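# Put the yellow sponge on the blue-block desk

## Task

Place the yellow sponge directly on the surface of whichever desk holds a blue foam block, not on top of any item sitting there. If none of the room's desks has such a block, drop the sponge into the tote near the door so it lies fully inside, with no part over the rim. The foam blocks must stay at their original positions and orientation. No new items may end up on the floor, and every carton must still stand upright on its desk. The robot must not topple or finish leaning, or the task fails. The result only counts if it stays in place without the robot holding it.

## Robot and tools

Robot: a Hello Robot Stretch 3 with one arm. It has a two-wheel base (0.33 m long, 0.34 m wide), a mast carrying a lift, and a telescoping arm that sticks out to the robot's RIGHT side, ending in a wrist and a two-finger gripper. The base cannot strafe, so reaching further forward with the gripper means driving the base. An on-the-spot turn pivots about the point between the drive wheels, 0.05 m behind the front edge. With the arm pulled in and the wrist folded, this sweeps a circle of radius 0.28 m. An unfolded, level wrist reaches past that circle.

Frames: the base frame has its origin on the floor between the drive wheels, with x forward, y left and z up. The odometry frame is the base frame as it stood when the scene began. hand_pose is reported in the base frame, at the point where the closed fingertips meet. With all wrist joints at zero, its x axis points up, its y axis points back along the arm toward the mast, and its z axis points to the robot's rear. The fingertips are round pads 0.04 m wide.

Tool execute_actions: actions is a list holding one action, or an empty list to just read state and images. An action may contain:
- base: exactly one command. {"translate_m": d} is a straight drive offset in metres from the base's current spot, -1 to 1, with forward positive. {"rotate_rad": d} is a turn offset in radians from the current heading, -3.2 to 3.2, with left (counter-clockwise seen from above) positive.
- joints: a dictionary of absolute targets keyed by joint name. Ranges, with the tolerance for done:
  - lift_m: 0 to 1.1 m arm height (±0.004).
  - arm_m: 0 to 0.52 m extension (±0.004).
  - wrist_yaw_rad: -1.345 to 4.42 (±0.02). 0 means along the arm, positive swings toward the front, and 3.0 is folded over the base.
  - wrist_pitch_rad: -1.57 to 0.451 (±0.05). 0 is level and negative tips the fingers down.
  - wrist_roll_rad: -2.911 to 2.911 (±0.02). At 0 the fingers sit side by side.
  - gripper_m: -0.089 to 0.179 (±0.004). Larger is wider. The real fingertip gap is 0.007 m less than this value when nearly shut and 0.025 m less when fully open, and it is zero below 0.007.
  - head_pan_rad: -3.953 to 1.73. 0 faces forward, positive turns left, and -1.57 looks along the arm.
  - head_tilt_rad: -1.53 to 0.419. Negative looks down.
- contact_limits: only arm_m, as a motor-effort percentage from 1 to 100. The arm halts with contact_stop once its effort reaches that value. Smaller is gentler, but too small stops it immediately.

The base and joints start moving together. Anything left out of an action may keep pushing toward its previous target. cameras chooses which images come back: head_camera, nav_camera, wrist_camera or all. Leaving it out or sending null means all, and [] means none. Unknown keys, unknown camera names or out-of-range numbers reject the whole call, and nothing moves. If a result reports a stop, any later motion, wait or finished_scene calls in that same reply are skipped.

Tool wait: seconds from 0 to 10. It sends no new command and returns the same state and images as an empty action.

Tool zoom_image: camera plus region [x0, y0, x1, y1] in pixels of that camera's latest full image, with (0,0) at the top left. The region can be at most 504 by 504. Image sizes are 896x504 for head_camera, 672x504 (fisheye) for nav_camera, and 644x364 for wrist_camera. The head and nav cameras both move with head pan and tilt. The wrist camera rides on the gripper.

Tool finished_scene: scene is the number of the scene being closed. It is final, so call it only once the sponge rests in place on its own.

Result lines:
- base_status and joint_status: how each motion ended.
  - done: for the base, the wheels turned the commanded amount, even if they slipped.
  - off_target: the part stopped short and may still be pushing.
  - contact_stop: the arm or lift hit something firmly and went slack until next commanded.
  - time_out or torque_fault: the old target is dropped. After a torque fault, a wrist servo goes limp for 10 s.
- on_its_own: reports what this call did not command. Its "held at" means the target being held, not the actual position.
- joint_positions: the current joint readings.
- motor_effort: percent of maximum, positive toward higher values, with the peak during the action in brackets. It is biased and noisy. A positive wheel effort drives forward.
- contact_limits: the limit in force, the default and the maximum.
- lidar_m: 12 distances in metres in 30-degree sectors, starting straight ahead and going counter-clockwise (4th left, 7th behind, 10th right). The scan plane is 0.17 m above the floor, "-" means nothing seen, and the robot's own parts can block some sectors.
- wrist_depth_mm and head_depth_mm: 7x7 grids of median depth. The wrist grid covers 45 to 1000 mm and the head grid 280 to 4000 mm, and the head image arrives sideways.
- base_odometry: from wheel counts. Heading runs -3.142 to 3.142, positive to the left.
- turned_by_wheels and turned_by_imu: the turn since the last result.
- base_tilt: degrees forward and right, with a fixed bias of up to about 4 degrees.
- pictures: the order of the returned images.

Camera calibration (K, distortion, T_world_to_cam from the base frame) is provided. It carries small errors and is less accurate for the wrist camera.

Gripping: to grasp, command gripper_m below the object's width. To let go, command at least 0.02 above the value where the fingertips made contact. The reading alone does not prove that something is held.

Speed: the base runs fast (0.30 m/s, 1.9 rad/s) only when stowed, meaning lift_m under 0.30, arm_m under 0.03 and wrist_yaw_rad over 2.54. Otherwise it is capped at 0.10 m/s and 0.63 rad/s.

Things to avoid:
- Self-collision: fold or unfold the wrist (yaw to 3.0) only with lift_m between 0.32 and 0.95, pitch at -0.4 and roll near 0. Once folded, lift_m may drop to 0.25. With yaw below -0.4, keep pitch at -0.5 or lower.
- Tipping: pushing the arm against something solid with the gripper above about 0.45 m, pushing again after a contact stop, driving while holding or pushing on something fixed, and snagging furniture, especially while reversing. If tilt appears, undo the last motion in small steps, pull the gripper free, and lower lift_m to about 0.2 if the lean persists.
- The base, wrist and head have no contact stop and keep pushing. Hard wrist pushing triggers torque faults.
- Do not drop, slam or hard-push objects. Loose items may occasionally get nudged by outside forces.

Each tool is called after ">>>" as name([rows], argument=value, ...), one row to a line, values as JSON.

## Session

>>> execute_actions([
  {"joints":{"head_tilt_rad":-0.5}},
])

Scene clock: 0.87 s.
base_odometry: x=+0.000 y=+0.000 heading=+0.000 (m, m, rad; odometry frame)
turned_by_wheels: +0.000 (rad since the last result)
turned_by_imu: +0.000 (rad since the last result)
base_tilt: forward=+1.0 right=-0.4 (deg)
lidar_m: 1.66 1.89 2.22 1.85 1.71 1.43 1.43 2.14 2.06 2.14 1.77 1.65
head_depth_mm: 1727 1843 1289 2139 2130 1666 1348 / 1817 1956 1658 2227 1984 1658 1354 / 1918 2057 2205 2400 2143 1655 1356 / 2021 2166 2346 2571 2141 1680 1362 / 2120 2312 2532 2731 2154 1675 1365 / 2241 2492 2682 2928 2171 1674 1362 / 2423 2595 2773 2887 2166 1674 1366
base_status: not commanded
joint_positions: lift_m=+0.371 arm_m=+0.002 wrist_yaw_rad=+2.858 wrist_pitch_rad=-0.309 wrist_roll_rad=-0.003 gripper_m=+0.037 head_pan_rad=+0.011 head_tilt_rad=-0.493
joint_status: all done
motor_effort: left_wheel=-1(1) right_wheel=+0(0) lift_m=+36(37) arm_m=+1(1) wrist_yaw_rad=+0(1) wrist_pitch_rad=+6(6) wrist_roll_rad=+0(0) gripper_m=+0(0) head_pan_rad=+0(0) head_tilt_rad=-3(25) (%)
hand_pose: x=+0.0450 y=+0.0803 z=+0.4087 quat_wxyz=(+0.207, +0.706, +0.010, +0.678) (m; base frame)
wrist_depth_mm: - - - - - - - / - - - - - - - / - - - - - - - / - - - - - - - / - 876 862 877 908 917 933 / 723 726 726 711 764 734 740 / 609 - 586 594 594 619 609
pictures: head_camera (sideways: a quarter turn clockwise sets it upright), nav_camera (sideways: a quarter turn counterclockwise sets it upright), wrist_camera
camera_calibration (this result's frames):
head_camera: T_world_to_cam=[[-0.434427, 0.0288336, -0.900245, 1.18895], [-0.000349769, 0.999482, 0.0321808, -0.0363929], [0.900707, 0.0142951, -0.434192, 0.519123], [0, 0, 0, 1]] pos_world=[0.0489201, -0.00532845, 1.29691]
nav_camera: T_world_to_cam=[[0.461342, -0.0266577, 0.886822, -1.12136], [-0.00883734, -0.999637, -0.0254515, 0.0813149], [0.887178, 0.00390472, -0.46141, 0.555275], [0, 0, 0, 1]] pos_world=[0.0254221, 0.0492242, 1.25273]
wrist_camera: T_world_to_cam=[[0.964204, -0.265147, 0.00280754, -0.0263529], [-0.110213, -0.410375, -0.905232, 0.447414], [0.241172, 0.872519, -0.424908, 0.257578], [0, 0, 0, 1]] pos_world=[0.0126, -0.0481217, 0.514535]
Images, in order (width x height): head_camera 896x504, nav_camera 672x504, wrist_camera 644x364.

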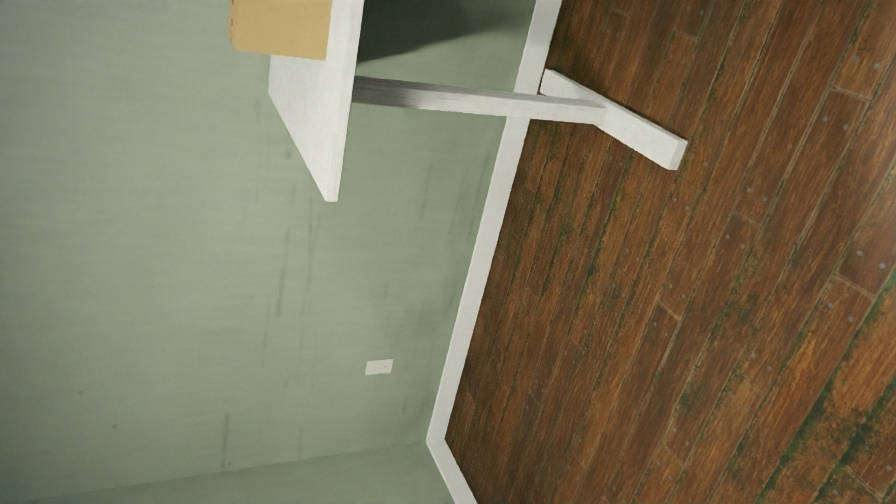

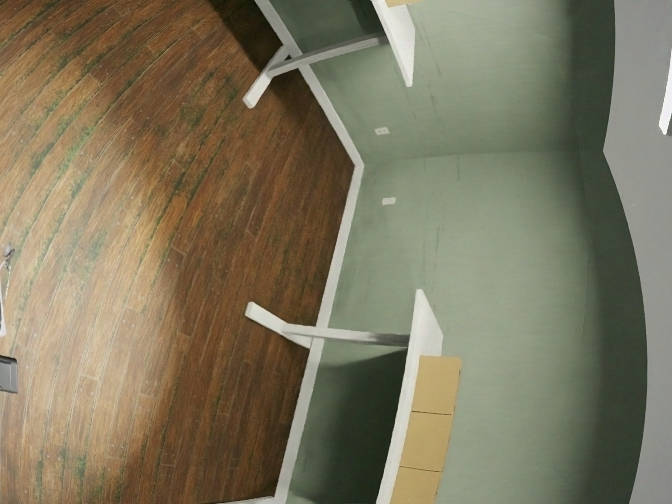

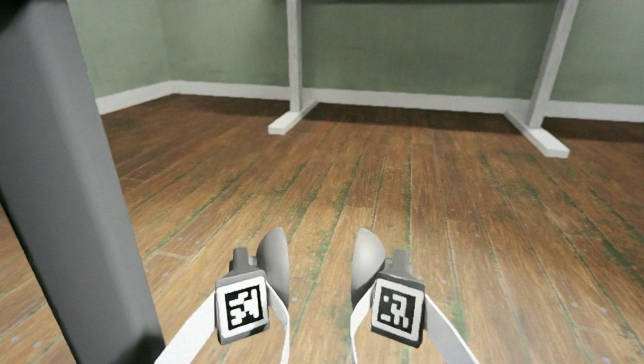

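Blocks are likely hidden behind cartons.

>>> execute_actions([
  {"joints":{"head_pan_rad":1.3}},
], cameras=["nav_camera"])

>>> execute_actions([
  {"joints":{"head_pan_rad":-1.1}},
], cameras=["nav_camera"])

>>> execute_actions([
  {"joints":{"head_pan_rad":-2.4}},
], cameras=["nav_camera"])

>>> execute_actions([
  {"joints":{"head_pan_rad":-3.7}},
], cameras=["nav_camera"])

Scene clock: 2.77 s.
base_odometry: x=+0.000 y=+0.000 heading=+0.000 (m, m, rad; odometry frame)
turned_by_wheels: +0.000 (rad since the last result)
turned_by_imu: +0.001 (rad since the last result)
base_tilt: forward=+0.9 right=-0.4 (deg)
lidar_m: 1.65 1.89 2.21 1.85 1.72 1.43 1.44 2.14 2.07 2.14 1.77 1.66
head_depth_mm: 1809 1914 1463 2312 2141 1666 1349 / 1858 1953 1502 2343 2135 1657 1355 / 1902 2016 1534 2415 2152 1674 1348 / 1939 2081 2022 2483 2145 1653 1355 / 1997 2123 1876 2541 2103 1658 1362 / 2039 2179 2399 2597 2171 1668 1358 / 2084 2261 2467 2679 2147 1669 1368
base_status: not commanded
joint_positions: lift_m=+0.371 arm_m=+0.002 wrist_yaw_rad=+2.858 wrist_pitch_rad=-0.309 wrist_roll_rad=-0.003 gripper_m=+0.037 head_pan_rad=+1.293 head_tilt_rad=-0.494
joint_status: all done
motor_effort: left_wheel=-1(1) right_wheel=+0(0) lift_m=+37(37) arm_m=+1(1) wrist_yaw_rad=+0(0) wrist_pitch_rad=+6(6) wrist_roll_rad=+0(0) gripper_m=+0(1) head_pan_rad=+5(52) head_tilt_rad=-2(3) (%)
hand_pose: x=+0.0450 y=+0.0803 z=+0.4087 quat_wxyz=(+0.207, +0.706, +0.010, +0.678) (m; base frame)
wrist_depth_mm: - - - - - - - / - - - - - - - / - - - - - - - / - - - - - - - / - 900 918 929 913 910 914 / 721 721 731 731 763 729 754 / 601 - 594 614 579 606 618
pictures: nav_camera (sideways: a quarter turn counterclockwise sets it upright)
camera_calibration (this result's frames):
nav_camera: T_world_to_cam=[[0.157141, 0.434777, 0.886722, -1.11938], [0.955623, -0.29349, -0.0254472, 0.075426], [0.24918, 0.851371, -0.461602, 0.559417], [0, 0, 0, 1]] pos_world=[-0.0355749, 0.0325446, 1.25272]
Images, in order (width x height): nav_camera 672x504.

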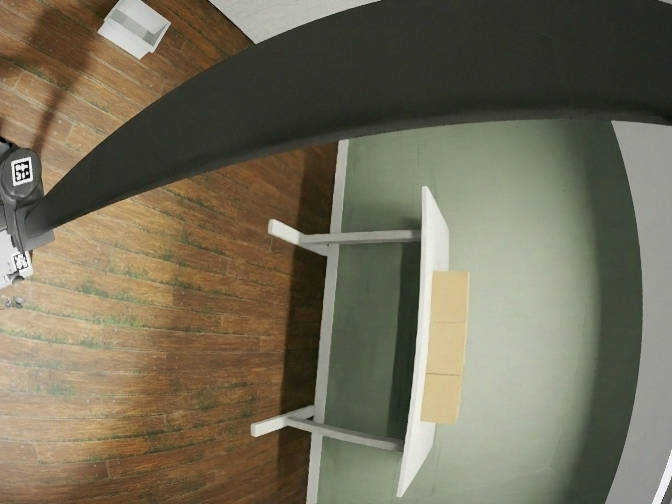

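Scene clock: 4.53 s.
base_odometry: x=+0.000 y=+0.000 heading=+0.000 (m, m, rad; odometry frame)
turned_by_wheels: +0.000 (rad since the last result)
turned_by_imu: +0.000 (rad since the last result)
base_tilt: forward=+1.0 right=-0.3 (deg)
lidar_m: 1.66 1.89 2.21 1.85 1.72 1.43 1.43 2.14 2.06 2.15 1.77 1.65
head_depth_mm: 2616 2805 2989 3018 2134 1661 1361 / 2395 2649 2912 2988 2142 1661 1350 / 2235 2427 2621 2807 2157 1671 1356 / 2097 2245 2413 2641 2149 1677 1356 / 1990 2128 1788 2427 2078 1680 1361 / 1872 1952 1427 2312 2174 1676 1365 / 1759 1861 1322 2163 2160 1669 1360
base_status: not commanded
joint_positions: lift_m=+0.371 arm_m=+0.002 wrist_yaw_rad=+2.858 wrist_pitch_rad=-0.309 wrist_roll_rad=-0.003 gripper_m=+0.037 head_pan_rad=-1.093 head_tilt_rad=-0.494
joint_status: all done
motor_effort: left_wheel=+0(0) right_wheel=+0(0) lift_m=+36(37) arm_m=+1(1) wrist_yaw_rad=+1(1) wrist_pitch_rad=+6(6) wrist_roll_rad=+0(0) gripper_m=+1(0) head_pan_rad=-5(52) head_tilt_rad=-3(3) (%)
hand_pose: x=+0.0450 y=+0.0803 z=+0.4087 quat_wxyz=(+0.207, +0.706, +0.010, +0.678) (m; base frame)
wrist_depth_mm: - - - - - - - / - - - - - - - / - - - - - - - / - - - - - - - / - 902 905 928 905 925 920 / 729 712 737 727 740 736 725 / 607 - 592 611 592 599 614
pictures: nav_camera (sideways: a quarter turn counterclockwise sets it upright)
camera_calibration (this result's frames):
nav_camera: T_world_to_cam=[[0.184016, -0.424238, 0.886657, -1.11946], [-0.89661, -0.442089, -0.0254444, 0.086721], [0.402776, -0.790303, -0.461727, 0.558643], [0, 0, 0, 1]] pos_world=[0.0587447, 0.00492027, 1.25272]
Images, in order (width x height): nav_camera 672x504.

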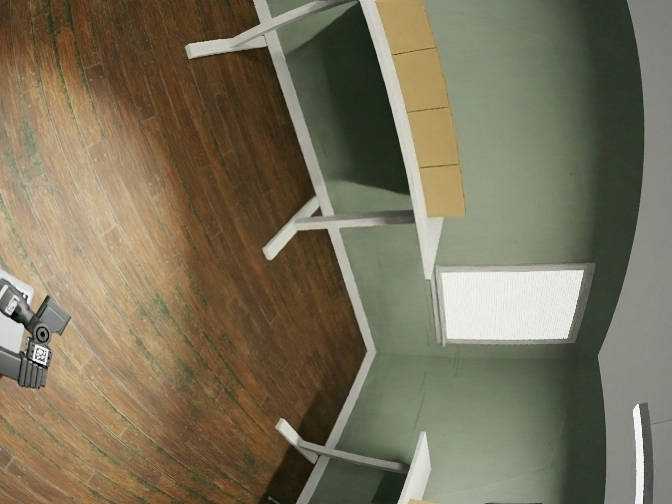

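Scene clock: 5.77 s.
base_odometry: x=+0.000 y=+0.000 heading=+0.000 (m, m, rad; odometry frame)
turned_by_wheels: +0.000 (rad since the last result)
turned_by_imu: +0.000 (rad since the last result)
base_tilt: forward=+1.0 right=-0.4 (deg)
lidar_m: 1.65 1.89 2.22 1.85 1.72 1.43 1.43 2.14 2.06 2.15 1.78 1.65
head_depth_mm: 2453 2590 2738 2755 2123 1648 1347 / 2422 2627 2856 3045 2133 1651 1357 / 2361 2536 2748 2929 2161 1661 1362 / 2248 2459 2674 2813 2154 1664 1355 / 2201 2372 2506 2698 2146 1674 1362 / 2158 2237 2461 2624 2079 1665 1365 / 2081 2176 2391 2319 2162 1676 1363
base_status: not commanded
joint_positions: lift_m=+0.371 arm_m=+0.002 wrist_yaw_rad=+2.858 wrist_pitch_rad=-0.309 wrist_roll_rad=-0.003 gripper_m=+0.037 head_pan_rad=-2.393 head_tilt_rad=-0.494
joint_status: all done
motor_effort: left_wheel=-1(1) right_wheel=+0(0) lift_m=+37(36) arm_m=+1(1) wrist_yaw_rad=+0(0) wrist_pitch_rad=+6(6) wrist_roll_rad=+0(0) gripper_m=+0(1) head_pan_rad=-4(53) head_tilt_rad=-3(2) (%)
hand_pose: x=+0.0450 y=+0.0803 z=+0.4087 quat_wxyz=(+0.207, +0.706, +0.010, +0.678) (m; base frame)
wrist_depth_mm: - - - - - - - / - - - - - - - / - - - - - - - / - - - - - - - / - 885 897 891 914 890 931 / 728 729 740 728 755 742 724 / 606 - 586 612 585 622 615
pictures: nav_camera (sideways: a quarter turn counterclockwise sets it upright)
camera_calibration (this result's frames):
nav_camera: T_world_to_cam=[[-0.35957, -0.290807, 0.886646, -1.11613], [-0.66582, 0.745679, -0.0254439, 0.0853126], [-0.653754, -0.599495, -0.461749, 0.565116], [0, 0, 0, 1]] pos_world=[0.0249242, -0.0494092, 1.25272]
Images, in order (width x height): nav_camera 672x504.

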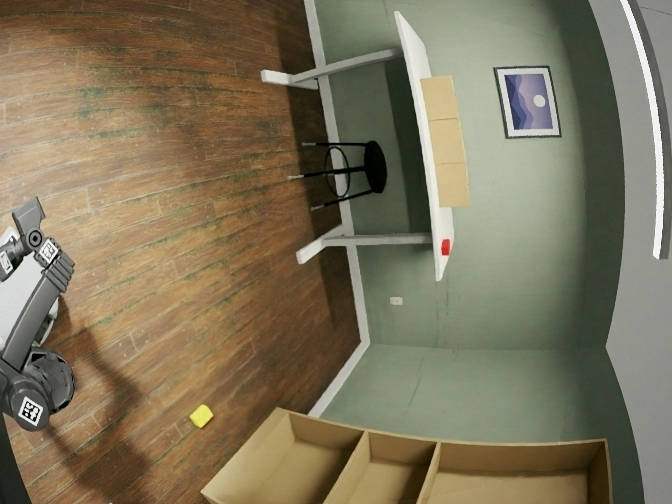

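Scene clock: 7.00 s.
base_odometry: x=+0.000 y=+0.000 heading=+0.000 (m, m, rad; odometry frame)
turned_by_wheels: +0.000 (rad since the last result)
turned_by_imu: +0.000 (rad since the last result)
base_tilt: forward=+0.9 right=-0.4 (deg)
lidar_m: 1.65 1.89 2.22 1.85 1.72 1.43 1.44 2.14 2.06 2.15 1.77 1.65
head_depth_mm: 1443 1552 1690 1845 1977 1656 1385 / 1446 1542 1680 1833 1968 1615 1351 / 1444 1556 1692 1830 1983 1592 1356 / 1440 1557 1678 1835 1982 1605 1356 / 1437 1543 1675 1823 1977 1657 1361 / 1431 1537 1663 1800 1922 1668 1365 / 1399 1405 1583 1566 1878 1678 1362
base_status: not commanded
joint_positions: lift_m=+0.371 arm_m=+0.002 wrist_yaw_rad=+2.858 wrist_pitch_rad=-0.309 wrist_roll_rad=-0.003 gripper_m=+0.037 head_pan_rad=-3.693 head_tilt_rad=-0.494
joint_status: all done
motor_effort: left_wheel=-1(0) right_wheel=+0(0) lift_m=+36(36) arm_m=+1(1) wrist_yaw_rad=+1(1) wrist_pitch_rad=+6(6) wrist_roll_rad=+0(0) gripper_m=+0(0) head_pan_rad=-5(52) head_tilt_rad=-2(2) (%)
hand_pose: x=+0.0450 y=+0.0803 z=+0.4087 quat_wxyz=(+0.207, +0.706, +0.010, +0.678) (m; base frame)
wrist_depth_mm: - - - - - - - / - - - - - - - / - - - - - - - / - - - - - - - / - 884 913 902 910 909 929 / 741 718 723 728 756 733 749 / 601 - 587 600 585 606 626
pictures: nav_camera (sideways: a quarter turn counterclockwise sets it upright)
camera_calibration (this result's frames):
nav_camera: T_world_to_cam=[[-0.376407, 0.268685, 0.886638, -1.11601], [0.540401, 0.841023, -0.0254436, 0.0779541], [-0.752519, 0.469563, -0.461764, 0.565738], [0, 0, 0, 1]] pos_world=[-0.0364725, -0.0313555, 1.25272]
Images, in order (width x height): nav_camera 672x504.

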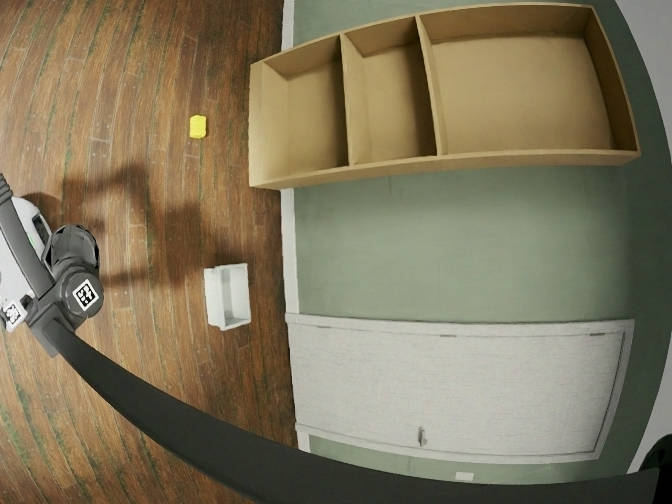

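>>> execute_actions([
  {"joints":{"lift_m":0.28}},
], cameras=[])

>>> execute_actions([
  {"base":{"translate_m":-0.65}},
], cameras=[])

>>> execute_actions([
  {"base":{"rotate_rad":-1.57},"joints":{"head_pan_rad":-1.57,"head_tilt_rad":-1.1}},
], cameras=[])

>>> execute_actions([
  {"joints":{"lift_m":0.4,"wrist_pitch_rad":-0.4}},
], cameras=["head_camera"])

>>> execute_actions([
  {"joints":{"wrist_yaw_rad":0,"gripper_m":0.16}},
], cameras=[])

>>> execute_actions([
  {"joints":{"wrist_pitch_rad":-1.5,"arm_m":0.15}},
])

Scene clock: 10.40 s.
base_odometry: x=+0.000 y=+0.000 heading=+0.000 (m, m, rad; odometry frame)
turned_by_wheels: +0.000 (rad since the last result)
turned_by_imu: +0.001 (rad since the last result)
base_tilt: forward=+0.9 right=-0.4 (deg)
lidar_m: 1.66 1.89 2.21 1.85 1.72 1.43 1.43 2.14 2.06 2.14 1.77 1.66
head_depth_mm: 1446 1555 1680 1836 1968 1659 1390 / 1440 1549 1686 1839 1982 1608 1356 / 1443 1560 1698 1850 1973 1583 1360 / 1443 1547 1687 1846 1982 1601 1355 / 1443 1550 1670 1832 1990 1673 1358 / 1426 1545 1672 1801 1924 1648 1367 / 1393 1394 1581 1571 1863 1666 1365
base_status: not commanded
joint_positions: lift_m=+0.280 arm_m=+0.002 wrist_yaw_rad=+2.858 wrist_pitch_rad=-0.310 wrist_roll_rad=-0.003 gripper_m=+0.037 head_pan_rad=-3.693 head_tilt_rad=-0.494
joint_status: all done
motor_effort: left_wheel=+0(0) right_wheel=+0(0) lift_m=+30(33) arm_m=+1(1) wrist_yaw_rad=+0(0) wrist_pitch_rad=+7(7) wrist_roll_rad=+0(0) gripper_m=+0(1) head_pan_rad=-4(4) head_tilt_rad=-2(2) (%)
hand_pose: x=+0.0449 y=+0.0802 z=+0.3179 quat_wxyz=(+0.207, +0.706, +0.010, +0.678) (m; base frame)
wrist_depth_mm: - - - - - - - / - - - - - - - / - - - - - - - / - 951 986 995 - - - / - 740 732 736 769 758 754 / 576 597 609 595 622 607 591 / 495 - 481 491 476 503 503
pictures: none
No camera images: the call's "cameras" was empty. Leave "cameras" out to get every camera's image.

Scene clock: 14.20 s.
base_odometry: x=-0.650 y=+0.000 heading=+0.000 (m, m, rad; odometry frame)
turned_by_wheels: +0.000 (rad since the last result)
turned_by_imu: -0.004 (rad since the last result)
base_tilt: forward=+0.9 right=-0.4 (deg)
lidar_m: 2.29 2.42 2.09 1.58 1.17 0.82 1.12 1.15 1.74 1.91 2.71 2.20
head_depth_mm: 968 1044 1133 1236 1375 1519 1381 / 966 1040 1117 1230 1358 1505 1353 / 954 1030 1118 1225 1350 1501 1360 / 949 1027 1113 1219 1339 1499 1358 / 932 1001 1042 1163 1134 1401 1254 / 901 968 1012 1142 1090 1389 1255 / 892 961 1002 1129 1087 1383 1253
base_status: done
joint_positions: lift_m=+0.280 arm_m=+0.002 wrist_yaw_rad=+2.858 wrist_pitch_rad=-0.310 wrist_roll_rad=-0.003 gripper_m=+0.037 head_pan_rad=-3.693 head_tilt_rad=-0.495
joint_status: not commanded
motor_effort: left_wheel=+0(10) right_wheel=+0(4) lift_m=+31(31) arm_m=+1(1) wrist_yaw_rad=+0(1) wrist_pitch_rad=+7(7) wrist_roll_rad=+0(0) gripper_m=+0(0) head_pan_rad=-5(5) head_tilt_rad=-2(3) (%)
hand_pose: x=+0.0449 y=+0.0802 z=+0.3178 quat_wxyz=(+0.207, +0.706, +0.010, +0.677) (m; base frame)
wrist_depth_mm: - - - - - - - / - - - - - - - / - - - - - - - / - 812 991 962 999 - 989 / - 711 740 752 735 762 764 / 576 597 610 594 631 593 607 / 497 - 487 491 479 499 503
pictures: none
No camera images: the call's "cameras" was empty. Leave "cameras" out to get every camera's image.

Scene clock: 16.40 s.
base_odometry: x=-0.650 y=+0.000 heading=-1.570 (m, m, rad; odometry frame)
turned_by_wheels: -1.570 (rad since the last result)
turned_by_imu: -1.565 (rad since the last result)
base_tilt: forward=+0.9 right=-0.4 (deg)
lidar_m: 1.91 2.71 2.20 2.29 2.64 2.09 1.57 1.17 0.82 1.12 1.15 1.73
head_depth_mm: 1009 976 1406 1482 1327 1207 1110 / 1049 1003 1462 1444 1324 1202 - / 1071 1025 1513 1443 1329 1236 - / 1100 1393 1547 1485 1318 1240 - / 1129 1497 1580 1489 1306 1199 1098 / 1121 1369 1601 1491 1336 1209 1093 / 1092 1815 1698 1480 1329 1201 1103
base_status: done
joint_positions: lift_m=+0.280 arm_m=+0.002 wrist_yaw_rad=+2.858 wrist_pitch_rad=-0.310 wrist_roll_rad=-0.003 gripper_m=+0.037 head_pan_rad=-1.577 head_tilt_rad=-1.087
joint_status: all done
motor_effort: left_wheel=+4(18) right_wheel=-2(5) lift_m=+30(30) arm_m=+0(1) wrist_yaw_rad=+1(1) wrist_pitch_rad=+7(7) wrist_roll_rad=+0(0) gripper_m=+1(0) head_pan_rad=+5(53) head_tilt_rad=-5(29) (%)
hand_pose: x=+0.0449 y=+0.0802 z=+0.3178 quat_wxyz=(+0.207, +0.706, +0.010, +0.677) (m; base frame)
wrist_depth_mm: - - - - - - - / - - - - - - - / - - - - - - - / - 987 974 - - 959 - / - 727 754 735 754 778 754 / 580 598 610 594 622 599 607 / 485 - 479 485 486 495 501
pictures: none
No camera images: the call's "cameras" was empty. Leave "cameras" out to get every camera's image.

Scene clock: 18.33 s.
base_odometry: x=-0.650 y=+0.000 heading=-1.570 (m, m, rad; odometry frame)
turned_by_wheels: +0.000 (rad since the last result)
turned_by_imu: +0.001 (rad since the last result)
base_tilt: forward=+0.9 right=-0.3 (deg)
lidar_m: 1.91 2.71 2.21 2.28 2.62 2.09 1.57 1.17 0.82 1.12 1.15 1.74
head_depth_mm: 1004 978 1407 1484 1325 1203 1112 / 1049 997 1466 1441 1334 1218 - / 1074 1025 1510 1445 1327 1239 - / 1100 1394 1554 1486 1300 - - / 1129 1499 1577 1480 1311 1202 1101 / 1122 1357 1595 1478 1328 1200 1102 / 1096 1822 1686 1491 1331 1205 1100
base_status: not commanded
joint_positions: lift_m=+0.400 arm_m=+0.002 wrist_yaw_rad=+2.858 wrist_pitch_rad=-0.413 wrist_roll_rad=-0.003 gripper_m=+0.037 head_pan_rad=-1.577 head_tilt_rad=-1.087
joint_status: all done
motor_effort: left_wheel=+4(4) right_wheel=-2(2) lift_m=+42(43) arm_m=+1(1) wrist_yaw_rad=+1(1) wrist_pitch_rad=+6(5) wrist_roll_rad=+0(0) gripper_m=+0(0) head_pan_rad=+5(5) head_tilt_rad=-5(5) (%)
hand_pose: x=+0.0417 y=+0.0689 z=+0.4135 quat_wxyz=(+0.242, +0.704, +0.047, +0.666) (m; base frame)
wrist_depth_mm: - - - - - - - / - - - - - - - / - - - - - - - / - - - - - - - / 798 818 805 812 826 807 825 / 665 - 679 683 703 690 680 / 575 - 565 585 574 584 586
pictures: head_camera (sideways: a quarter turn clockwise sets it upright)
camera_calibration (this result's frames):
head_camera: T_world_to_cam=[[0.039118, 0.863074, -0.50356, 0.66906], [0.999234, -0.0332285, 0.0206716, -0.0274857], [0.00110856, -0.503983, -0.863713, 1.08328], [0, 0, 0, 1]] pos_world=[0.0000914452, -0.0324051, 1.27313]
Images, in order (width x height): head_camera 896x504.

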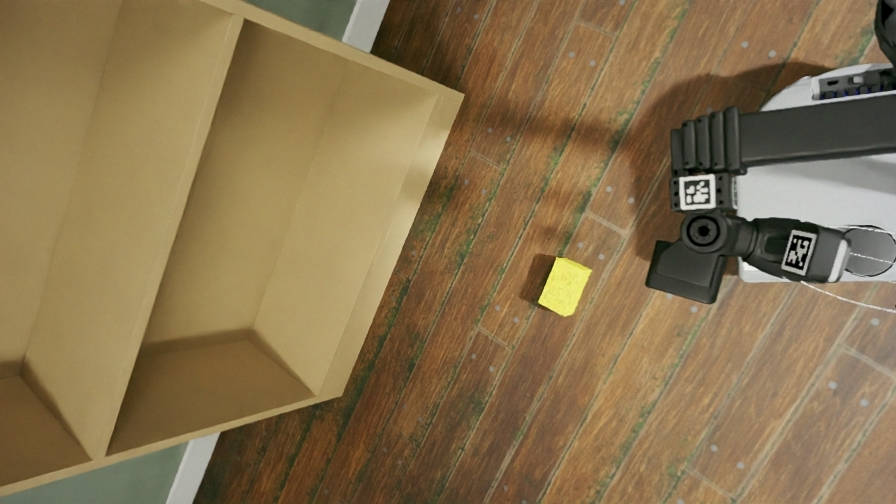

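Scene clock: 20.77 s.
base_odometry: x=-0.650 y=+0.000 heading=-1.570 (m, m, rad; odometry frame)
turned_by_wheels: +0.000 (rad since the last result)
turned_by_imu: +0.001 (rad since the last result)
base_tilt: forward=+0.9 right=-0.4 (deg)
lidar_m: 1.91 2.71 2.20 2.29 2.63 2.09 1.57 1.17 0.82 1.12 1.15 1.74
head_depth_mm: 1004 978 1398 1486 1332 1201 1112 / 1047 1001 1462 1438 1331 1219 - / 1073 1028 1511 1452 1329 1252 - / 1101 1404 1557 1477 1334 1217 - / 1130 1481 1588 1485 1320 1206 1097 / 1118 1372 1596 1489 1328 1199 1097 / 1094 1815 1691 1476 1328 1207 1098
base_status: not commanded
joint_positions: lift_m=+0.400 arm_m=+0.002 wrist_yaw_rad=+0.003 wrist_pitch_rad=-0.413 wrist_roll_rad=-0.003 gripper_m=+0.160 head_pan_rad=-1.577 head_tilt_rad=-1.087
joint_status: all done
motor_effort: left_wheel=+4(4) right_wheel=-2(2) lift_m=+42(42) arm_m=+0(1) wrist_yaw_rad=-3(4) wrist_pitch_rad=+6(6) wrist_roll_rad=+0(0) gripper_m=+0(91) head_pan_rad=+5(5) head_tilt_rad=-5(5) (%)
hand_pose: x=-0.0208 y=-0.3721 z=+0.4135 quat_wxyz=(+0.694, +0.147, -0.690, -0.144) (m; base frame)
wrist_depth_mm: - - 964 907 800 729 645 / - - 995 989 853 756 702 / - - - - 929 810 747 / - 993 966 903 832 819 779 / 802 830 806 823 749 731 792 / 684 696 688 678 682 686 692 / - 566 579 589 586 579 599
pictures: none
No camera images: the call's "cameras" was empty. Leave "cameras" out to get every camera's image.

Scene clock: 23.10 s.
base_odometry: x=-0.650 y=+0.000 heading=-1.570 (m, m, rad; odometry frame)
turned_by_wheels: +0.000 (rad since the last result)
turned_by_imu: +0.001 (rad since the last result)
base_tilt: forward=+1.0 right=-0.4 (deg)
lidar_m: 1.91 2.71 2.21 2.29 2.64 2.09 1.58 1.17 0.82 1.12 1.15 1.74
head_depth_mm: 1007 976 1397 1481 1328 1200 1113 / 1049 998 1452 1445 1327 1198 - / 1074 1022 1515 1442 - 1220 - / 1100 1402 1545 1488 1370 1224 - / 1132 1501 1573 1484 1314 1204 1102 / 1121 1368 1595 1485 1329 1204 1101 / 1093 1830 1679 1492 1331 1209 1096
base_status: not commanded
joint_positions: lift_m=+0.400 arm_m=+0.150 wrist_yaw_rad=+0.002 wrist_pitch_rad=-1.495 wrist_roll_rad=-0.003 gripper_m=+0.160 head_pan_rad=-1.577 head_tilt_rad=-1.087
joint_status: all done
motor_effort: left_wheel=+4(4) right_wheel=-2(2) lift_m=+42(42) arm_m=+6(6) wrist_yaw_rad=-2(2) wrist_pitch_rad=-3(4) wrist_roll_rad=+0(0) gripper_m=-1(0) head_pan_rad=+5(5) head_tilt_rad=-5(5) (%)
hand_pose: x=-0.0216 y=-0.2900 z=+0.2812 quat_wxyz=(+0.520, +0.482, -0.517, -0.480) (m; base frame)
wrist_depth_mm: 434 433 389 429 422 428 429 / 440 437 438 436 436 439 431 / 438 438 440 440 441 442 438 / 444 441 444 441 450 442 442 / 454 452 448 450 442 444 449 / 454 453 442 455 451 456 449 / - 461 455 - - - 451
pictures: head_camera (sideways: a quarter turn clockwise sets it upright), nav_camera (sideways: a quarter turn counterclockwise sets it upright), wrist_camera
camera_calibration (this result's frames):
head_camera: T_world_to_cam=[[0.0390578, 0.863077, -0.50356, 0.669061], [0.999236, -0.0331588, 0.0206716, -0.0274857], [0.00114371, -0.503983, -0.863713, 1.08328], [0, 0, 0, 1]] pos_world=[0.0000937051, -0.0324056, 1.27313]
nav_camera: T_world_to_cam=[[-0.0372736, -0.877913, 0.477368, -0.584716], [-0.999265, 0.0370131, -0.00995463, 0.0671672], [-0.00892955, -0.477388, -0.878647, 1.10341], [0, 0, 0, 1]] pos_world=[0.0551763, 0.0109374, 1.2493]
wrist_camera: T_world_to_cam=[[-0.999882, -0.00903978, -0.0124392, -0.0239016], [-0.00970077, 0.998486, 0.0541458, 0.313658], [0.0119309, 0.0542601, -0.998456, 0.461572], [0, 0, 0, 1]] pos_world=[-0.026363, -0.338444, 0.443578]
Images, in order (width x height): head_camera 896x504, nav_camera 672x504, wrist_camera 644x364.

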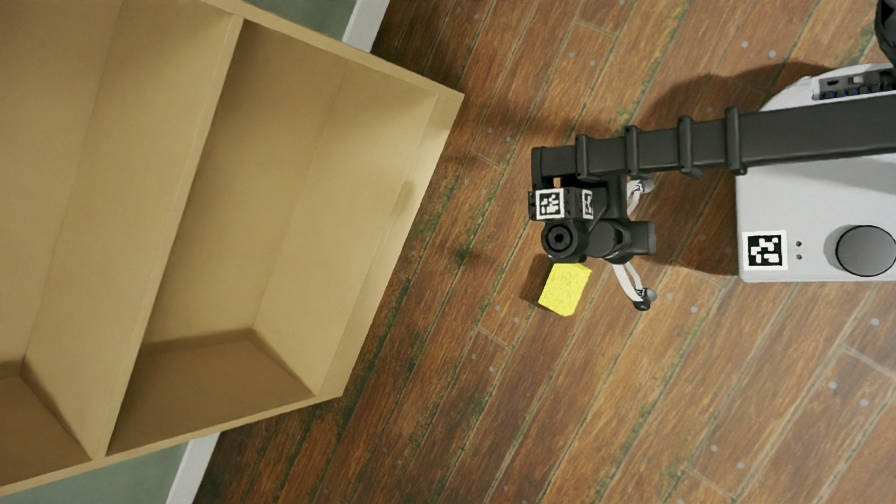

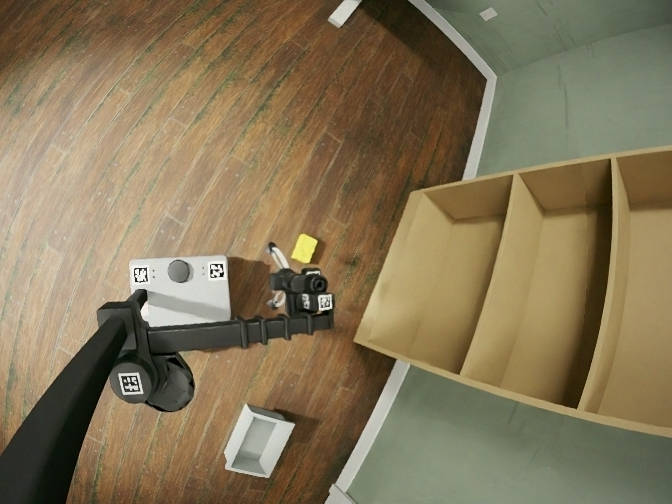

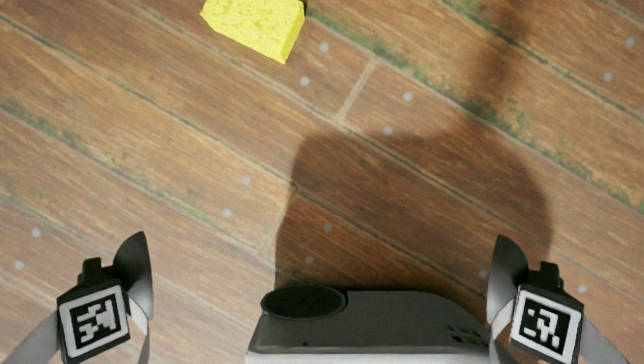

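>>> execute_actions([
  {"joints":{"wrist_pitch_rad":-1.0,"wrist_yaw_rad":1.1,"arm_m":0.3,"lift_m":0.3,"gripper_m":0.14}},
], cameras=["head_camera","wrist_camera"])

Scene clock: 25.93 s.
base_odometry: x=-0.650 y=+0.000 heading=-1.570 (m, m, rad; odometry frame)
turned_by_wheels: +0.000 (rad since the last result)
turned_by_imu: +0.001 (rad since the last result)
base_tilt: forward=+0.9 right=-0.4 (deg)
lidar_m: 1.90 2.71 2.20 2.28 2.64 2.09 1.57 1.17 0.82 1.12 1.14 1.74
head_depth_mm: 1001 978 1398 1486 1326 1197 1110 / 1048 998 1465 1441 1326 1205 - / 1070 1024 1518 1452 1332 1216 - / 1103 1398 1537 1510 1301 1219 - / 1133 1495 1569 1485 1320 1208 1101 / 1118 1360 1592 1486 1333 1204 1100 / 1100 1822 1686 1487 1328 1200 1101
base_status: not commanded
joint_positions: lift_m=+0.300 arm_m=+0.300 wrist_yaw_rad=+1.097 wrist_pitch_rad=-1.010 wrist_roll_rad=-0.003 gripper_m=+0.140 head_pan_rad=-1.577 head_tilt_rad=-1.087
joint_status: all done
motor_effort: left_wheel=+4(4) right_wheel=-2(2) lift_m=+31(39) arm_m=+5(4) wrist_yaw_rad=+2(3) wrist_pitch_rad=+4(5) wrist_roll_rad=+0(0) gripper_m=+0(80) head_pan_rad=+5(5) head_tilt_rad=-5(5) (%)
hand_pose: x=+0.0815 y=-0.4976 z=+0.2090 quat_wxyz=(+0.707, +0.615, -0.348, +0.031) (m; base frame)
wrist_depth_mm: 510 516 518 505 527 509 504 / 474 478 477 479 477 476 475 / 436 443 445 436 436 443 441 / 410 404 410 406 405 413 411 / 378 383 386 383 378 386 381 / 361 - 361 324 359 - 357 / 341 335 338 302 337 - 343
pictures: head_camera (sideways: a quarter turn clockwise sets it upright), wrist_camera
camera_calibration (this result's frames):
head_camera: T_world_to_cam=[[0.0390545, 0.863077, -0.50356, 0.66906], [0.999236, -0.033155, 0.0206716, -0.0274857], [0.00114563, -0.503983, -0.863713, 1.08328], [0, 0, 0, 1]] pos_world=[0.0000938287, -0.0324056, 1.27313]
wrist_camera: T_world_to_cam=[[-0.444461, -0.895768, -0.0074123, -0.411044], [-0.812799, 0.406744, -0.417033, 0.395385], [0.37658, -0.17933, -0.908861, 0.234884], [0, 0, 0, 1]] pos_world=[0.0502232, -0.486898, 0.375319]
Images, in order (width x height): head_camera 896x504, wrist_camera 644x364.

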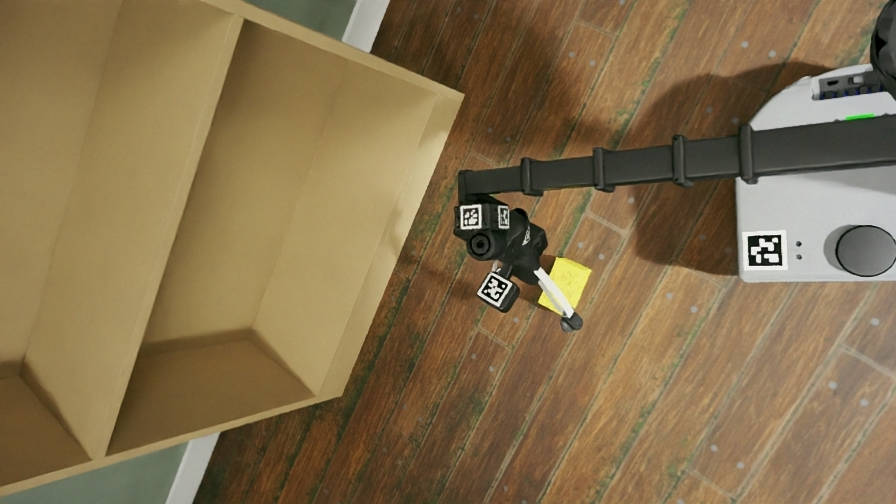

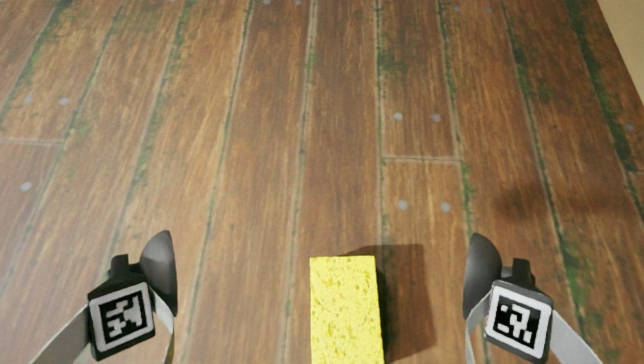

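>>> execute_actions([
  {"base":{"translate_m":-0.025},"joints":{"arm_m":0.31,"lift_m":0.115}},
], cameras=["wrist_camera"])

>>> execute_actions([
  {"joints":{"gripper_m":0.02}},
], cameras=[])

>>> execute_actions([
  {"joints":{"lift_m":0.34,"arm_m":0.0,"wrist_pitch_rad":-0.4}},
], cameras=["wrist_camera"])

Scene clock: 29.20 s.
base_odometry: x=-0.650 y=+0.025 heading=-1.570 (m, m, rad; odometry frame)
turned_by_wheels: +0.000 (rad since the last result)
turned_by_imu: +0.001 (rad since the last result)
base_tilt: forward=+0.9 right=-0.4 (deg)
lidar_m: 1.93 2.72 2.23 2.30 2.61 2.06 1.55 1.16 0.81 1.11 1.16 1.76
head_depth_mm: 992 977 1414 1478 1323 1203 1101 / 1045 999 1468 1439 1320 1202 - / 1070 1025 1498 1439 1328 1218 - / 1106 1384 1552 1489 1292 1215 - / 1132 1483 1583 1486 1307 1204 1095 / 1130 1393 1592 1484 1331 1202 1099 / 1095 1822 1684 1492 1328 1198 1100
base_status: done
joint_positions: lift_m=+0.115 arm_m=+0.310 wrist_yaw_rad=+1.097 wrist_pitch_rad=-1.010 wrist_roll_rad=-0.003 gripper_m=+0.140 head_pan_rad=-1.577 head_tilt_rad=-1.087
joint_status: all done
motor_effort: left_wheel=+4(7) right_wheel=-1(5) lift_m=+31(31) arm_m=+5(5) wrist_yaw_rad=+2(2) wrist_pitch_rad=+4(4) wrist_roll_rad=+0(0) gripper_m=+0(0) head_pan_rad=+4(5) head_tilt_rad=-5(5) (%)
hand_pose: x=+0.0816 y=-0.5076 z=+0.0241 quat_wxyz=(+0.707, +0.615, -0.348, +0.032) (m; base frame)
wrist_depth_mm: 256 254 255 256 256 258 257 / 234 233 235 235 237 235 238 / 218 217 219 218 218 217 220 / 203 202 200 152 200 202 204 / 189 190 187 143 187 190 190 / 177 - 175 135 175 - 178 / - 166 166 127 164 - 170
pictures: wrist_camera
camera_calibration (this result's frames):
wrist_camera: T_world_to_cam=[[-0.44445, -0.895773, -0.00740701, -0.421384], [-0.812651, 0.406659, -0.417404, 0.322362], [0.376912, -0.179496, -0.908691, 0.0648355], [0, 0, 0, 1]] pos_world=[0.0502467, -0.496918, 0.19035]
Images, in order (width x height): wrist_camera 644x364.

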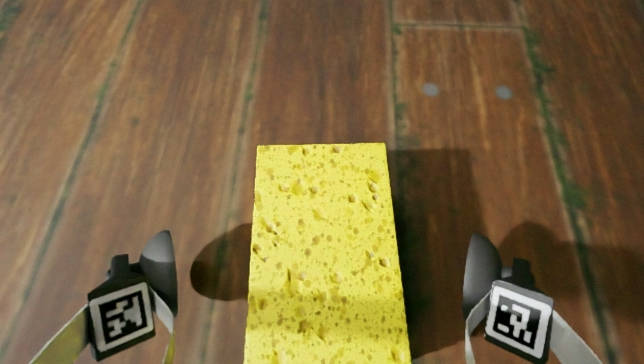

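Scene clock: 30.90 s.
base_odometry: x=-0.650 y=+0.025 heading=-1.570 (m, m, rad; odometry frame)
turned_by_wheels: +0.000 (rad since the last result)
turned_by_imu: +0.000 (rad since the last result)
base_tilt: forward=+1.0 right=-0.3 (deg)
lidar_m: 1.93 2.72 2.22 2.29 2.62 2.07 1.55 1.16 0.81 1.11 1.16 1.76
head_depth_mm: 996 978 1407 1487 1322 1199 1098 / 1048 1000 1465 1438 1329 1197 - / 1074 1023 1495 1447 1327 1218 - / 1099 1384 1542 1489 1294 1215 - / 1135 1481 1580 1491 1308 1207 1098 / 1135 1397 1599 1468 1336 1205 1097 / 1094 1830 1681 1489 1330 1202 1099
base_status: not commanded
joint_positions: lift_m=+0.115 arm_m=+0.310 wrist_yaw_rad=+1.097 wrist_pitch_rad=-1.010 wrist_roll_rad=-0.003 gripper_m=+0.021 head_pan_rad=-1.577 head_tilt_rad=-1.087
joint_status: all done
motor_effort: left_wheel=+4(4) right_wheel=-2(2) lift_m=+31(30) arm_m=+5(5) wrist_yaw_rad=+3(2) wrist_pitch_rad=+4(4) wrist_roll_rad=+0(0) gripper_m=-18(97) head_pan_rad=+4(4) head_tilt_rad=-5(5) (%)
hand_pose: x=+0.0816 y=-0.5076 z=+0.0241 quat_wxyz=(+0.707, +0.615, -0.348, +0.032) (m; base frame)
wrist_depth_mm: 254 257 256 258 257 258 257 / 234 235 235 235 236 235 235 / 218 217 218 220 218 218 218 / 203 202 202 151 199 203 204 / 190 189 187 140 189 191 189 / 179 177 133 133 133 178 179 / 168 168 127 125 128 168 169
pictures: none
No camera images: the call's "cameras" was empty. Leave "cameras" out to get every camera's image.

Scene clock: 34.37 s.
base_odometry: x=-0.650 y=+0.025 heading=-1.570 (m, m, rad; odometry frame)
turned_by_wheels: +0.000 (rad since the last result)
turned_by_imu: +0.001 (rad since the last result)
base_tilt: forward=+1.0 right=-0.3 (deg)
lidar_m: 1.93 2.72 2.22 2.29 2.61 2.07 1.56 1.16 0.81 1.11 1.16 1.76
head_depth_mm: 992 977 1416 1488 1333 1205 1109 / 1039 1001 1461 1431 1331 1219 - / 1073 1026 1492 1449 1331 - - / 1101 1383 1550 1491 1334 1237 - / 1133 1480 1587 1477 1322 1166 1104 / 1131 1391 1584 1475 1323 1171 1095 / 1093 1824 1679 1479 1330 1200 1102
base_status: not commanded
joint_positions: lift_m=+0.340 arm_m=+0.002 wrist_yaw_rad=+1.099 wrist_pitch_rad=-0.420 wrist_roll_rad=-0.003 gripper_m=+0.021 head_pan_rad=-1.577 head_tilt_rad=-1.087
joint_status: all done
joint sent to its limit — the command would take arm_m past its lower limit, so that joint was sent only as far as its limit.
motor_effort: left_wheel=+4(4) right_wheel=-2(2) lift_m=+41(43) arm_m=-3(4) wrist_yaw_rad=+1(3) wrist_pitch_rad=+9(9) wrist_roll_rad=+0(0) gripper_m=-19(19) head_pan_rad=+5(4) head_tilt_rad=-5(5) (%)
hand_pose: x=+0.1782 y=-0.2494 z=+0.3520 quat_wxyz=(+0.668, +0.487, -0.511, +0.236) (m; base frame)
wrist_depth_mm: - - - - - - - / - - - - - - - / - - - - - - - / 874 904 854 150 891 892 860 / 719 723 692 141 693 723 735 / 594 596 132 133 133 607 621 / 510 515 128 125 128 516 523
pictures: wrist_camera
camera_calibration (this result's frames):
wrist_camera: T_world_to_cam=[[-0.440913, -0.897549, 0.00111487, -0.148794], [-0.469779, 0.229716, -0.852372, 0.480593], [0.76479, -0.376346, -0.522934, 0.118769], [0, 0, 0, 1]] pos_world=[0.0693335, -0.199252, 0.471919]
Images, in order (width x height): wrist_camera 644x364.

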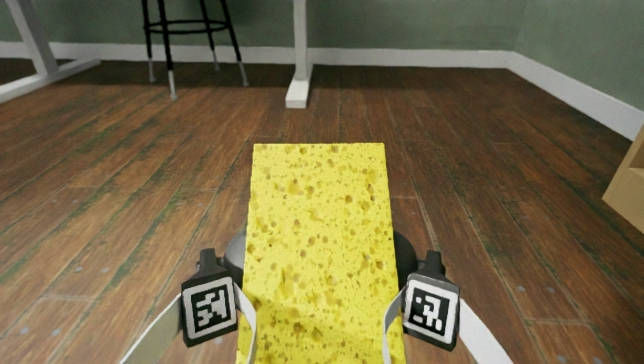

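>>> execute_actions([
  {"joints":{"wrist_yaw_rad":2.8}},
], cameras=[])

>>> execute_actions([
  {"joints":{"lift_m":0.29}},
], cameras=[])

>>> execute_actions([
  {"base":{"rotate_rad":1.835},"joints":{"head_pan_rad":0,"head_tilt_rad":-0.6}},
], cameras=[])

>>> execute_actions([
  {"base":{"translate_m":1}},
], cameras=[])

>>> execute_actions([
  {"base":{"translate_m":1}},
], cameras=["nav_camera"])

Scene clock: 37.37 s.
base_odometry: x=-0.650 y=+0.025 heading=-1.570 (m, m, rad; odometry frame)
turned_by_wheels: +0.000 (rad since the last result)
turned_by_imu: +0.001 (rad since the last result)
base_tilt: forward=+0.9 right=-0.3 (deg)
lidar_m: 1.93 2.72 2.22 2.29 2.61 2.07 1.56 1.16 0.81 1.11 1.16 1.76
head_depth_mm: 995 979 1414 1479 1315 1198 1106 / 1040 1001 1477 1433 1327 1222 - / 1071 1027 1496 1441 1331 1244 - / 1102 1388 1541 1486 1321 1245 - / 1129 1478 1577 1489 1331 1200 1104 / 1134 1400 1588 1485 1339 1200 1102 / 1093 1825 1672 1482 1328 1203 1106
base_status: not commanded
joint_positions: lift_m=+0.340 arm_m=+0.002 wrist_yaw_rad=+2.797 wrist_pitch_rad=-0.420 wrist_roll_rad=-0.003 gripper_m=+0.021 head_pan_rad=-1.577 head_tilt_rad=-1.087
joint_status: all done
motor_effort: left_wheel=+3(4) right_wheel=-2(2) lift_m=+41(42) arm_m=-3(3) wrist_yaw_rad=+2(2) wrist_pitch_rad=+9(9) wrist_roll_rad=+0(0) gripper_m=-18(18) head_pan_rad=+5(5) head_tilt_rad=-5(5) (%)
hand_pose: x=+0.0545 y=+0.0636 z=+0.3520 quat_wxyz=(+0.264, +0.705, +0.027, +0.657) (m; base frame)
wrist_depth_mm: - - - - - - - / - - - - - - - / - - - - - - - / - 899 862 150 868 904 907 / - 709 689 141 690 743 735 / - 613 132 132 134 595 613 / 510 - 126 125 128 521 514
pictures: none
No camera images: the call's "cameras" was empty. Leave "cameras" out to get every camera's image.

Scene clock: 38.63 s.
base_odometry: x=-0.650 y=+0.025 heading=-1.570 (m, m, rad; odometry frame)
turned_by_wheels: +0.000 (rad since the last result)
turned_by_imu: +0.000 (rad since the last result)
base_tilt: forward=+0.9 right=-0.4 (deg)
lidar_m: 1.93 2.73 2.21 2.29 2.62 2.07 1.55 1.16 0.81 1.11 1.16 1.76
head_depth_mm: 993 980 1410 1484 1329 1202 1110 / 1044 998 1458 1439 1335 1202 - / 1071 1024 1503 1446 1328 1235 - / 1106 1387 1548 1484 1328 1234 - / 1132 1470 1581 1483 1331 1205 1097 / 1138 1392 1608 1490 1331 1195 1101 / 1088 1814 1686 1490 1329 1203 1105
base_status: not commanded
joint_positions: lift_m=+0.290 arm_m=+0.002 wrist_yaw_rad=+2.797 wrist_pitch_rad=-0.420 wrist_roll_rad=-0.003 gripper_m=+0.021 head_pan_rad=-1.577 head_tilt_rad=-1.087
joint_status: all done
motor_effort: left_wheel=+4(4) right_wheel=-2(2) lift_m=+31(39) arm_m=-3(3) wrist_yaw_rad=+2(3) wrist_pitch_rad=+9(9) wrist_roll_rad=+0(0) gripper_m=-19(19) head_pan_rad=+5(5) head_tilt_rad=-5(5) (%)
hand_pose: x=+0.0544 y=+0.0636 z=+0.3025 quat_wxyz=(+0.264, +0.705, +0.027, +0.657) (m; base frame)
wrist_depth_mm: - - - - - - - / - - - - - - - / - - - - - - - / - 801 762 151 773 796 823 / - 639 622 141 631 650 650 / - 555 133 133 133 540 548 / 456 - 124 125 128 467 464
pictures: none
No camera images: the call's "cameras" was empty. Leave "cameras" out to get every camera's image.

Scene clock: 41.10 s.
base_odometry: x=-0.650 y=+0.025 heading=+0.265 (m, m, rad; odometry frame)
turned_by_wheels: +1.835 (rad since the last result)
turned_by_imu: +1.831 (rad since the last result)
base_tilt: forward=+0.9 right=-0.4 (deg)
lidar_m: 2.41 2.07 2.22 1.29 1.12 0.81 1.15 2.22 1.77 2.14 2.22 2.30
head_depth_mm: 2432 2609 2827 2437 1853 1496 1259 / 2625 2849 3090 2462 1869 1504 1261 / 2838 3118 3248 2472 1874 1503 1262 / 3063 3373 3504 2493 1868 1507 1270 / 2823 3117 3219 2462 1882 1509 1261 / 2588 2792 3023 2471 1875 1515 1269 / 2418 2427 2743 2484 1877 1512 1272
base_status: done
joint_positions: lift_m=+0.290 arm_m=+0.002 wrist_yaw_rad=+2.797 wrist_pitch_rad=-0.420 wrist_roll_rad=-0.003 gripper_m=+0.021 head_pan_rad=-0.007 head_tilt_rad=-0.606
joint_status: all done
motor_effort: left_wheel=-5(12) right_wheel=+2(7) lift_m=+31(31) arm_m=-3(3) wrist_yaw_rad=+2(2) wrist_pitch_rad=+9(9) wrist_roll_rad=+0(0) gripper_m=-19(19) head_pan_rad=+4(53) head_tilt_rad=+2(24) (%)
hand_pose: x=+0.0544 y=+0.0636 z=+0.3025 quat_wxyz=(+0.264, +0.705, +0.027, +0.657) (m; base frame)
wrist_depth_mm: - - - - - - - / - - - - - - - / - 846 891 - - - - / - 734 710 151 762 811 819 / - 638 603 140 623 662 631 / - 550 133 132 134 526 535 / 450 - 125 125 127 460 454
pictures: none
No camera images: the call's "cameras" was empty. Leave "cameras" out to get every camera's image.

Scene clock: 46.20 s.
base_odometry: x=+0.315 y=+0.287 heading=+0.265 (m, m, rad; odometry frame)
turned_by_wheels: +0.000 (rad since the last result)
turned_by_imu: +0.009 (rad since the last result)
base_tilt: forward=+0.9 right=-0.4 (deg)
lidar_m: 2.08 1.46 1.52 2.08 1.79 1.71 2.05 2.26 2.50 1.87 1.93 1.46
head_depth_mm: 1792 1926 2097 2242 1869 1505 1258 / 1942 2087 2260 2356 1878 1494 1264 / 2104 2292 2498 2486 1872 1508 1261 / 2200 2407 2667 2481 1873 1510 1262 / 2027 2194 2399 2494 1873 1510 1265 / 1860 1989 2170 2291 1878 1507 1269 / 1722 1822 1957 2132 1766 1516 1263
base_status: done
joint_positions: lift_m=+0.290 arm_m=+0.002 wrist_yaw_rad=+2.798 wrist_pitch_rad=-0.420 wrist_roll_rad=-0.003 gripper_m=+0.021 head_pan_rad=-0.007 head_tilt_rad=-0.605
joint_status: not commanded
motor_effort: left_wheel=-5(12) right_wheel=+2(7) lift_m=+31(30) arm_m=-3(3) wrist_yaw_rad=+2(2) wrist_pitch_rad=+9(9) wrist_roll_rad=+0(0) gripper_m=-19(18) head_pan_rad=+4(5) head_tilt_rad=+2(2) (%)
hand_pose: x=+0.0543 y=+0.0637 z=+0.3025 quat_wxyz=(+0.264, +0.705, +0.027, +0.657) (m; base frame)
wrist_depth_mm: - - - - - - - / - - - - - - - / - - - - - - - / - 801 747 150 781 823 822 / - 640 610 141 614 637 657 / - 547 132 133 134 528 536 / 455 - 124 124 128 465 456
pictures: none
No camera images: the call's "cameras" was empty. Leave "cameras" out to get every camera's image.

Scene clock: 51.30 s.
base_odometry: x=+1.280 y=+0.549 heading=+0.265 (m, m, rad; odometry frame)
turned_by_wheels: +0.000 (rad since the last result)
turned_by_imu: +0.009 (rad since the last result)
base_tilt: forward=+0.9 right=-0.4 (deg)
lidar_m: 1.25 1.09 0.66 1.27 1.50 2.50 2.67 3.14 2.03 1.01 1.24 1.24
head_depth_mm: 1138 1232 1328 1449 1582 1501 1251 / 1231 1333 1454 1588 1725 1511 1261 / 1327 1461 1593 1774 1843 1506 1256 / 1311 1433 1588 1773 1854 1510 1267 / 1202 1299 1426 1568 1710 1510 1258 / 1103 1187 1288 1404 1551 1522 1268 / 1018 1082 1180 1278 1387 1470 1269
base_status: done
joint_positions: lift_m=+0.290 arm_m=+0.002 wrist_yaw_rad=+2.798 wrist_pitch_rad=-0.420 wrist_roll_rad=-0.003 gripper_m=+0.021 head_pan_rad=-0.007 head_tilt_rad=-0.605
joint_status: not commanded
motor_effort: left_wheel=-5(12) right_wheel=+2(7) lift_m=+31(31) arm_m=-3(3) wrist_yaw_rad=+2(2) wrist_pitch_rad=+9(9) wrist_roll_rad=+0(0) gripper_m=-18(18) head_pan_rad=+4(5) head_tilt_rad=+2(2) (%)
hand_pose: x=+0.0543 y=+0.0637 z=+0.3025 quat_wxyz=(+0.264, +0.705, +0.027, +0.657) (m; base frame)
wrist_depth_mm: - - - - - 939 852 / - - - - - 999 895 / - - - - 953 - 953 / - 783 782 151 771 812 831 / - 645 602 141 606 642 633 / - 550 133 133 134 537 539 / 449 - 125 125 128 460 460
pictures: nav_camera (sideways: a quarter turn counterclockwise sets it upright)
camera_calibration (this result's frames):
nav_camera: T_world_to_cam=[[0.556613, -0.035628, 0.830008, -1.04785], [-0.0295538, -0.999297, -0.0230756, 0.0783445], [0.830246, -0.0116857, -0.557274, 0.680354], [0, 0, 0, 1]] pos_world=[0.0207035, 0.0489069, 1.25068]
Images, in order (width x height): nav_camera 672x504.

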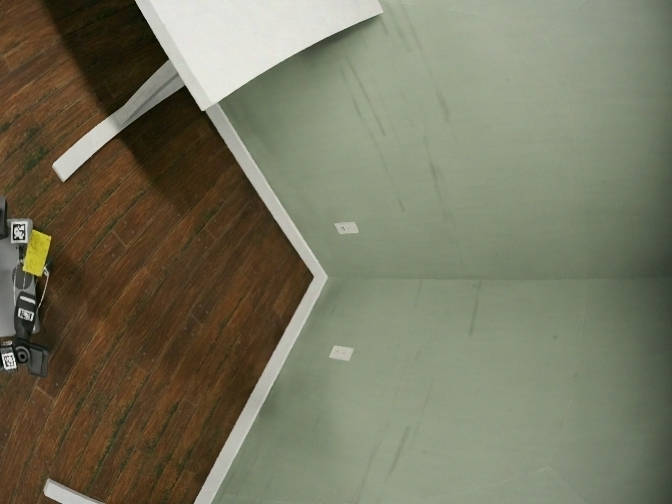

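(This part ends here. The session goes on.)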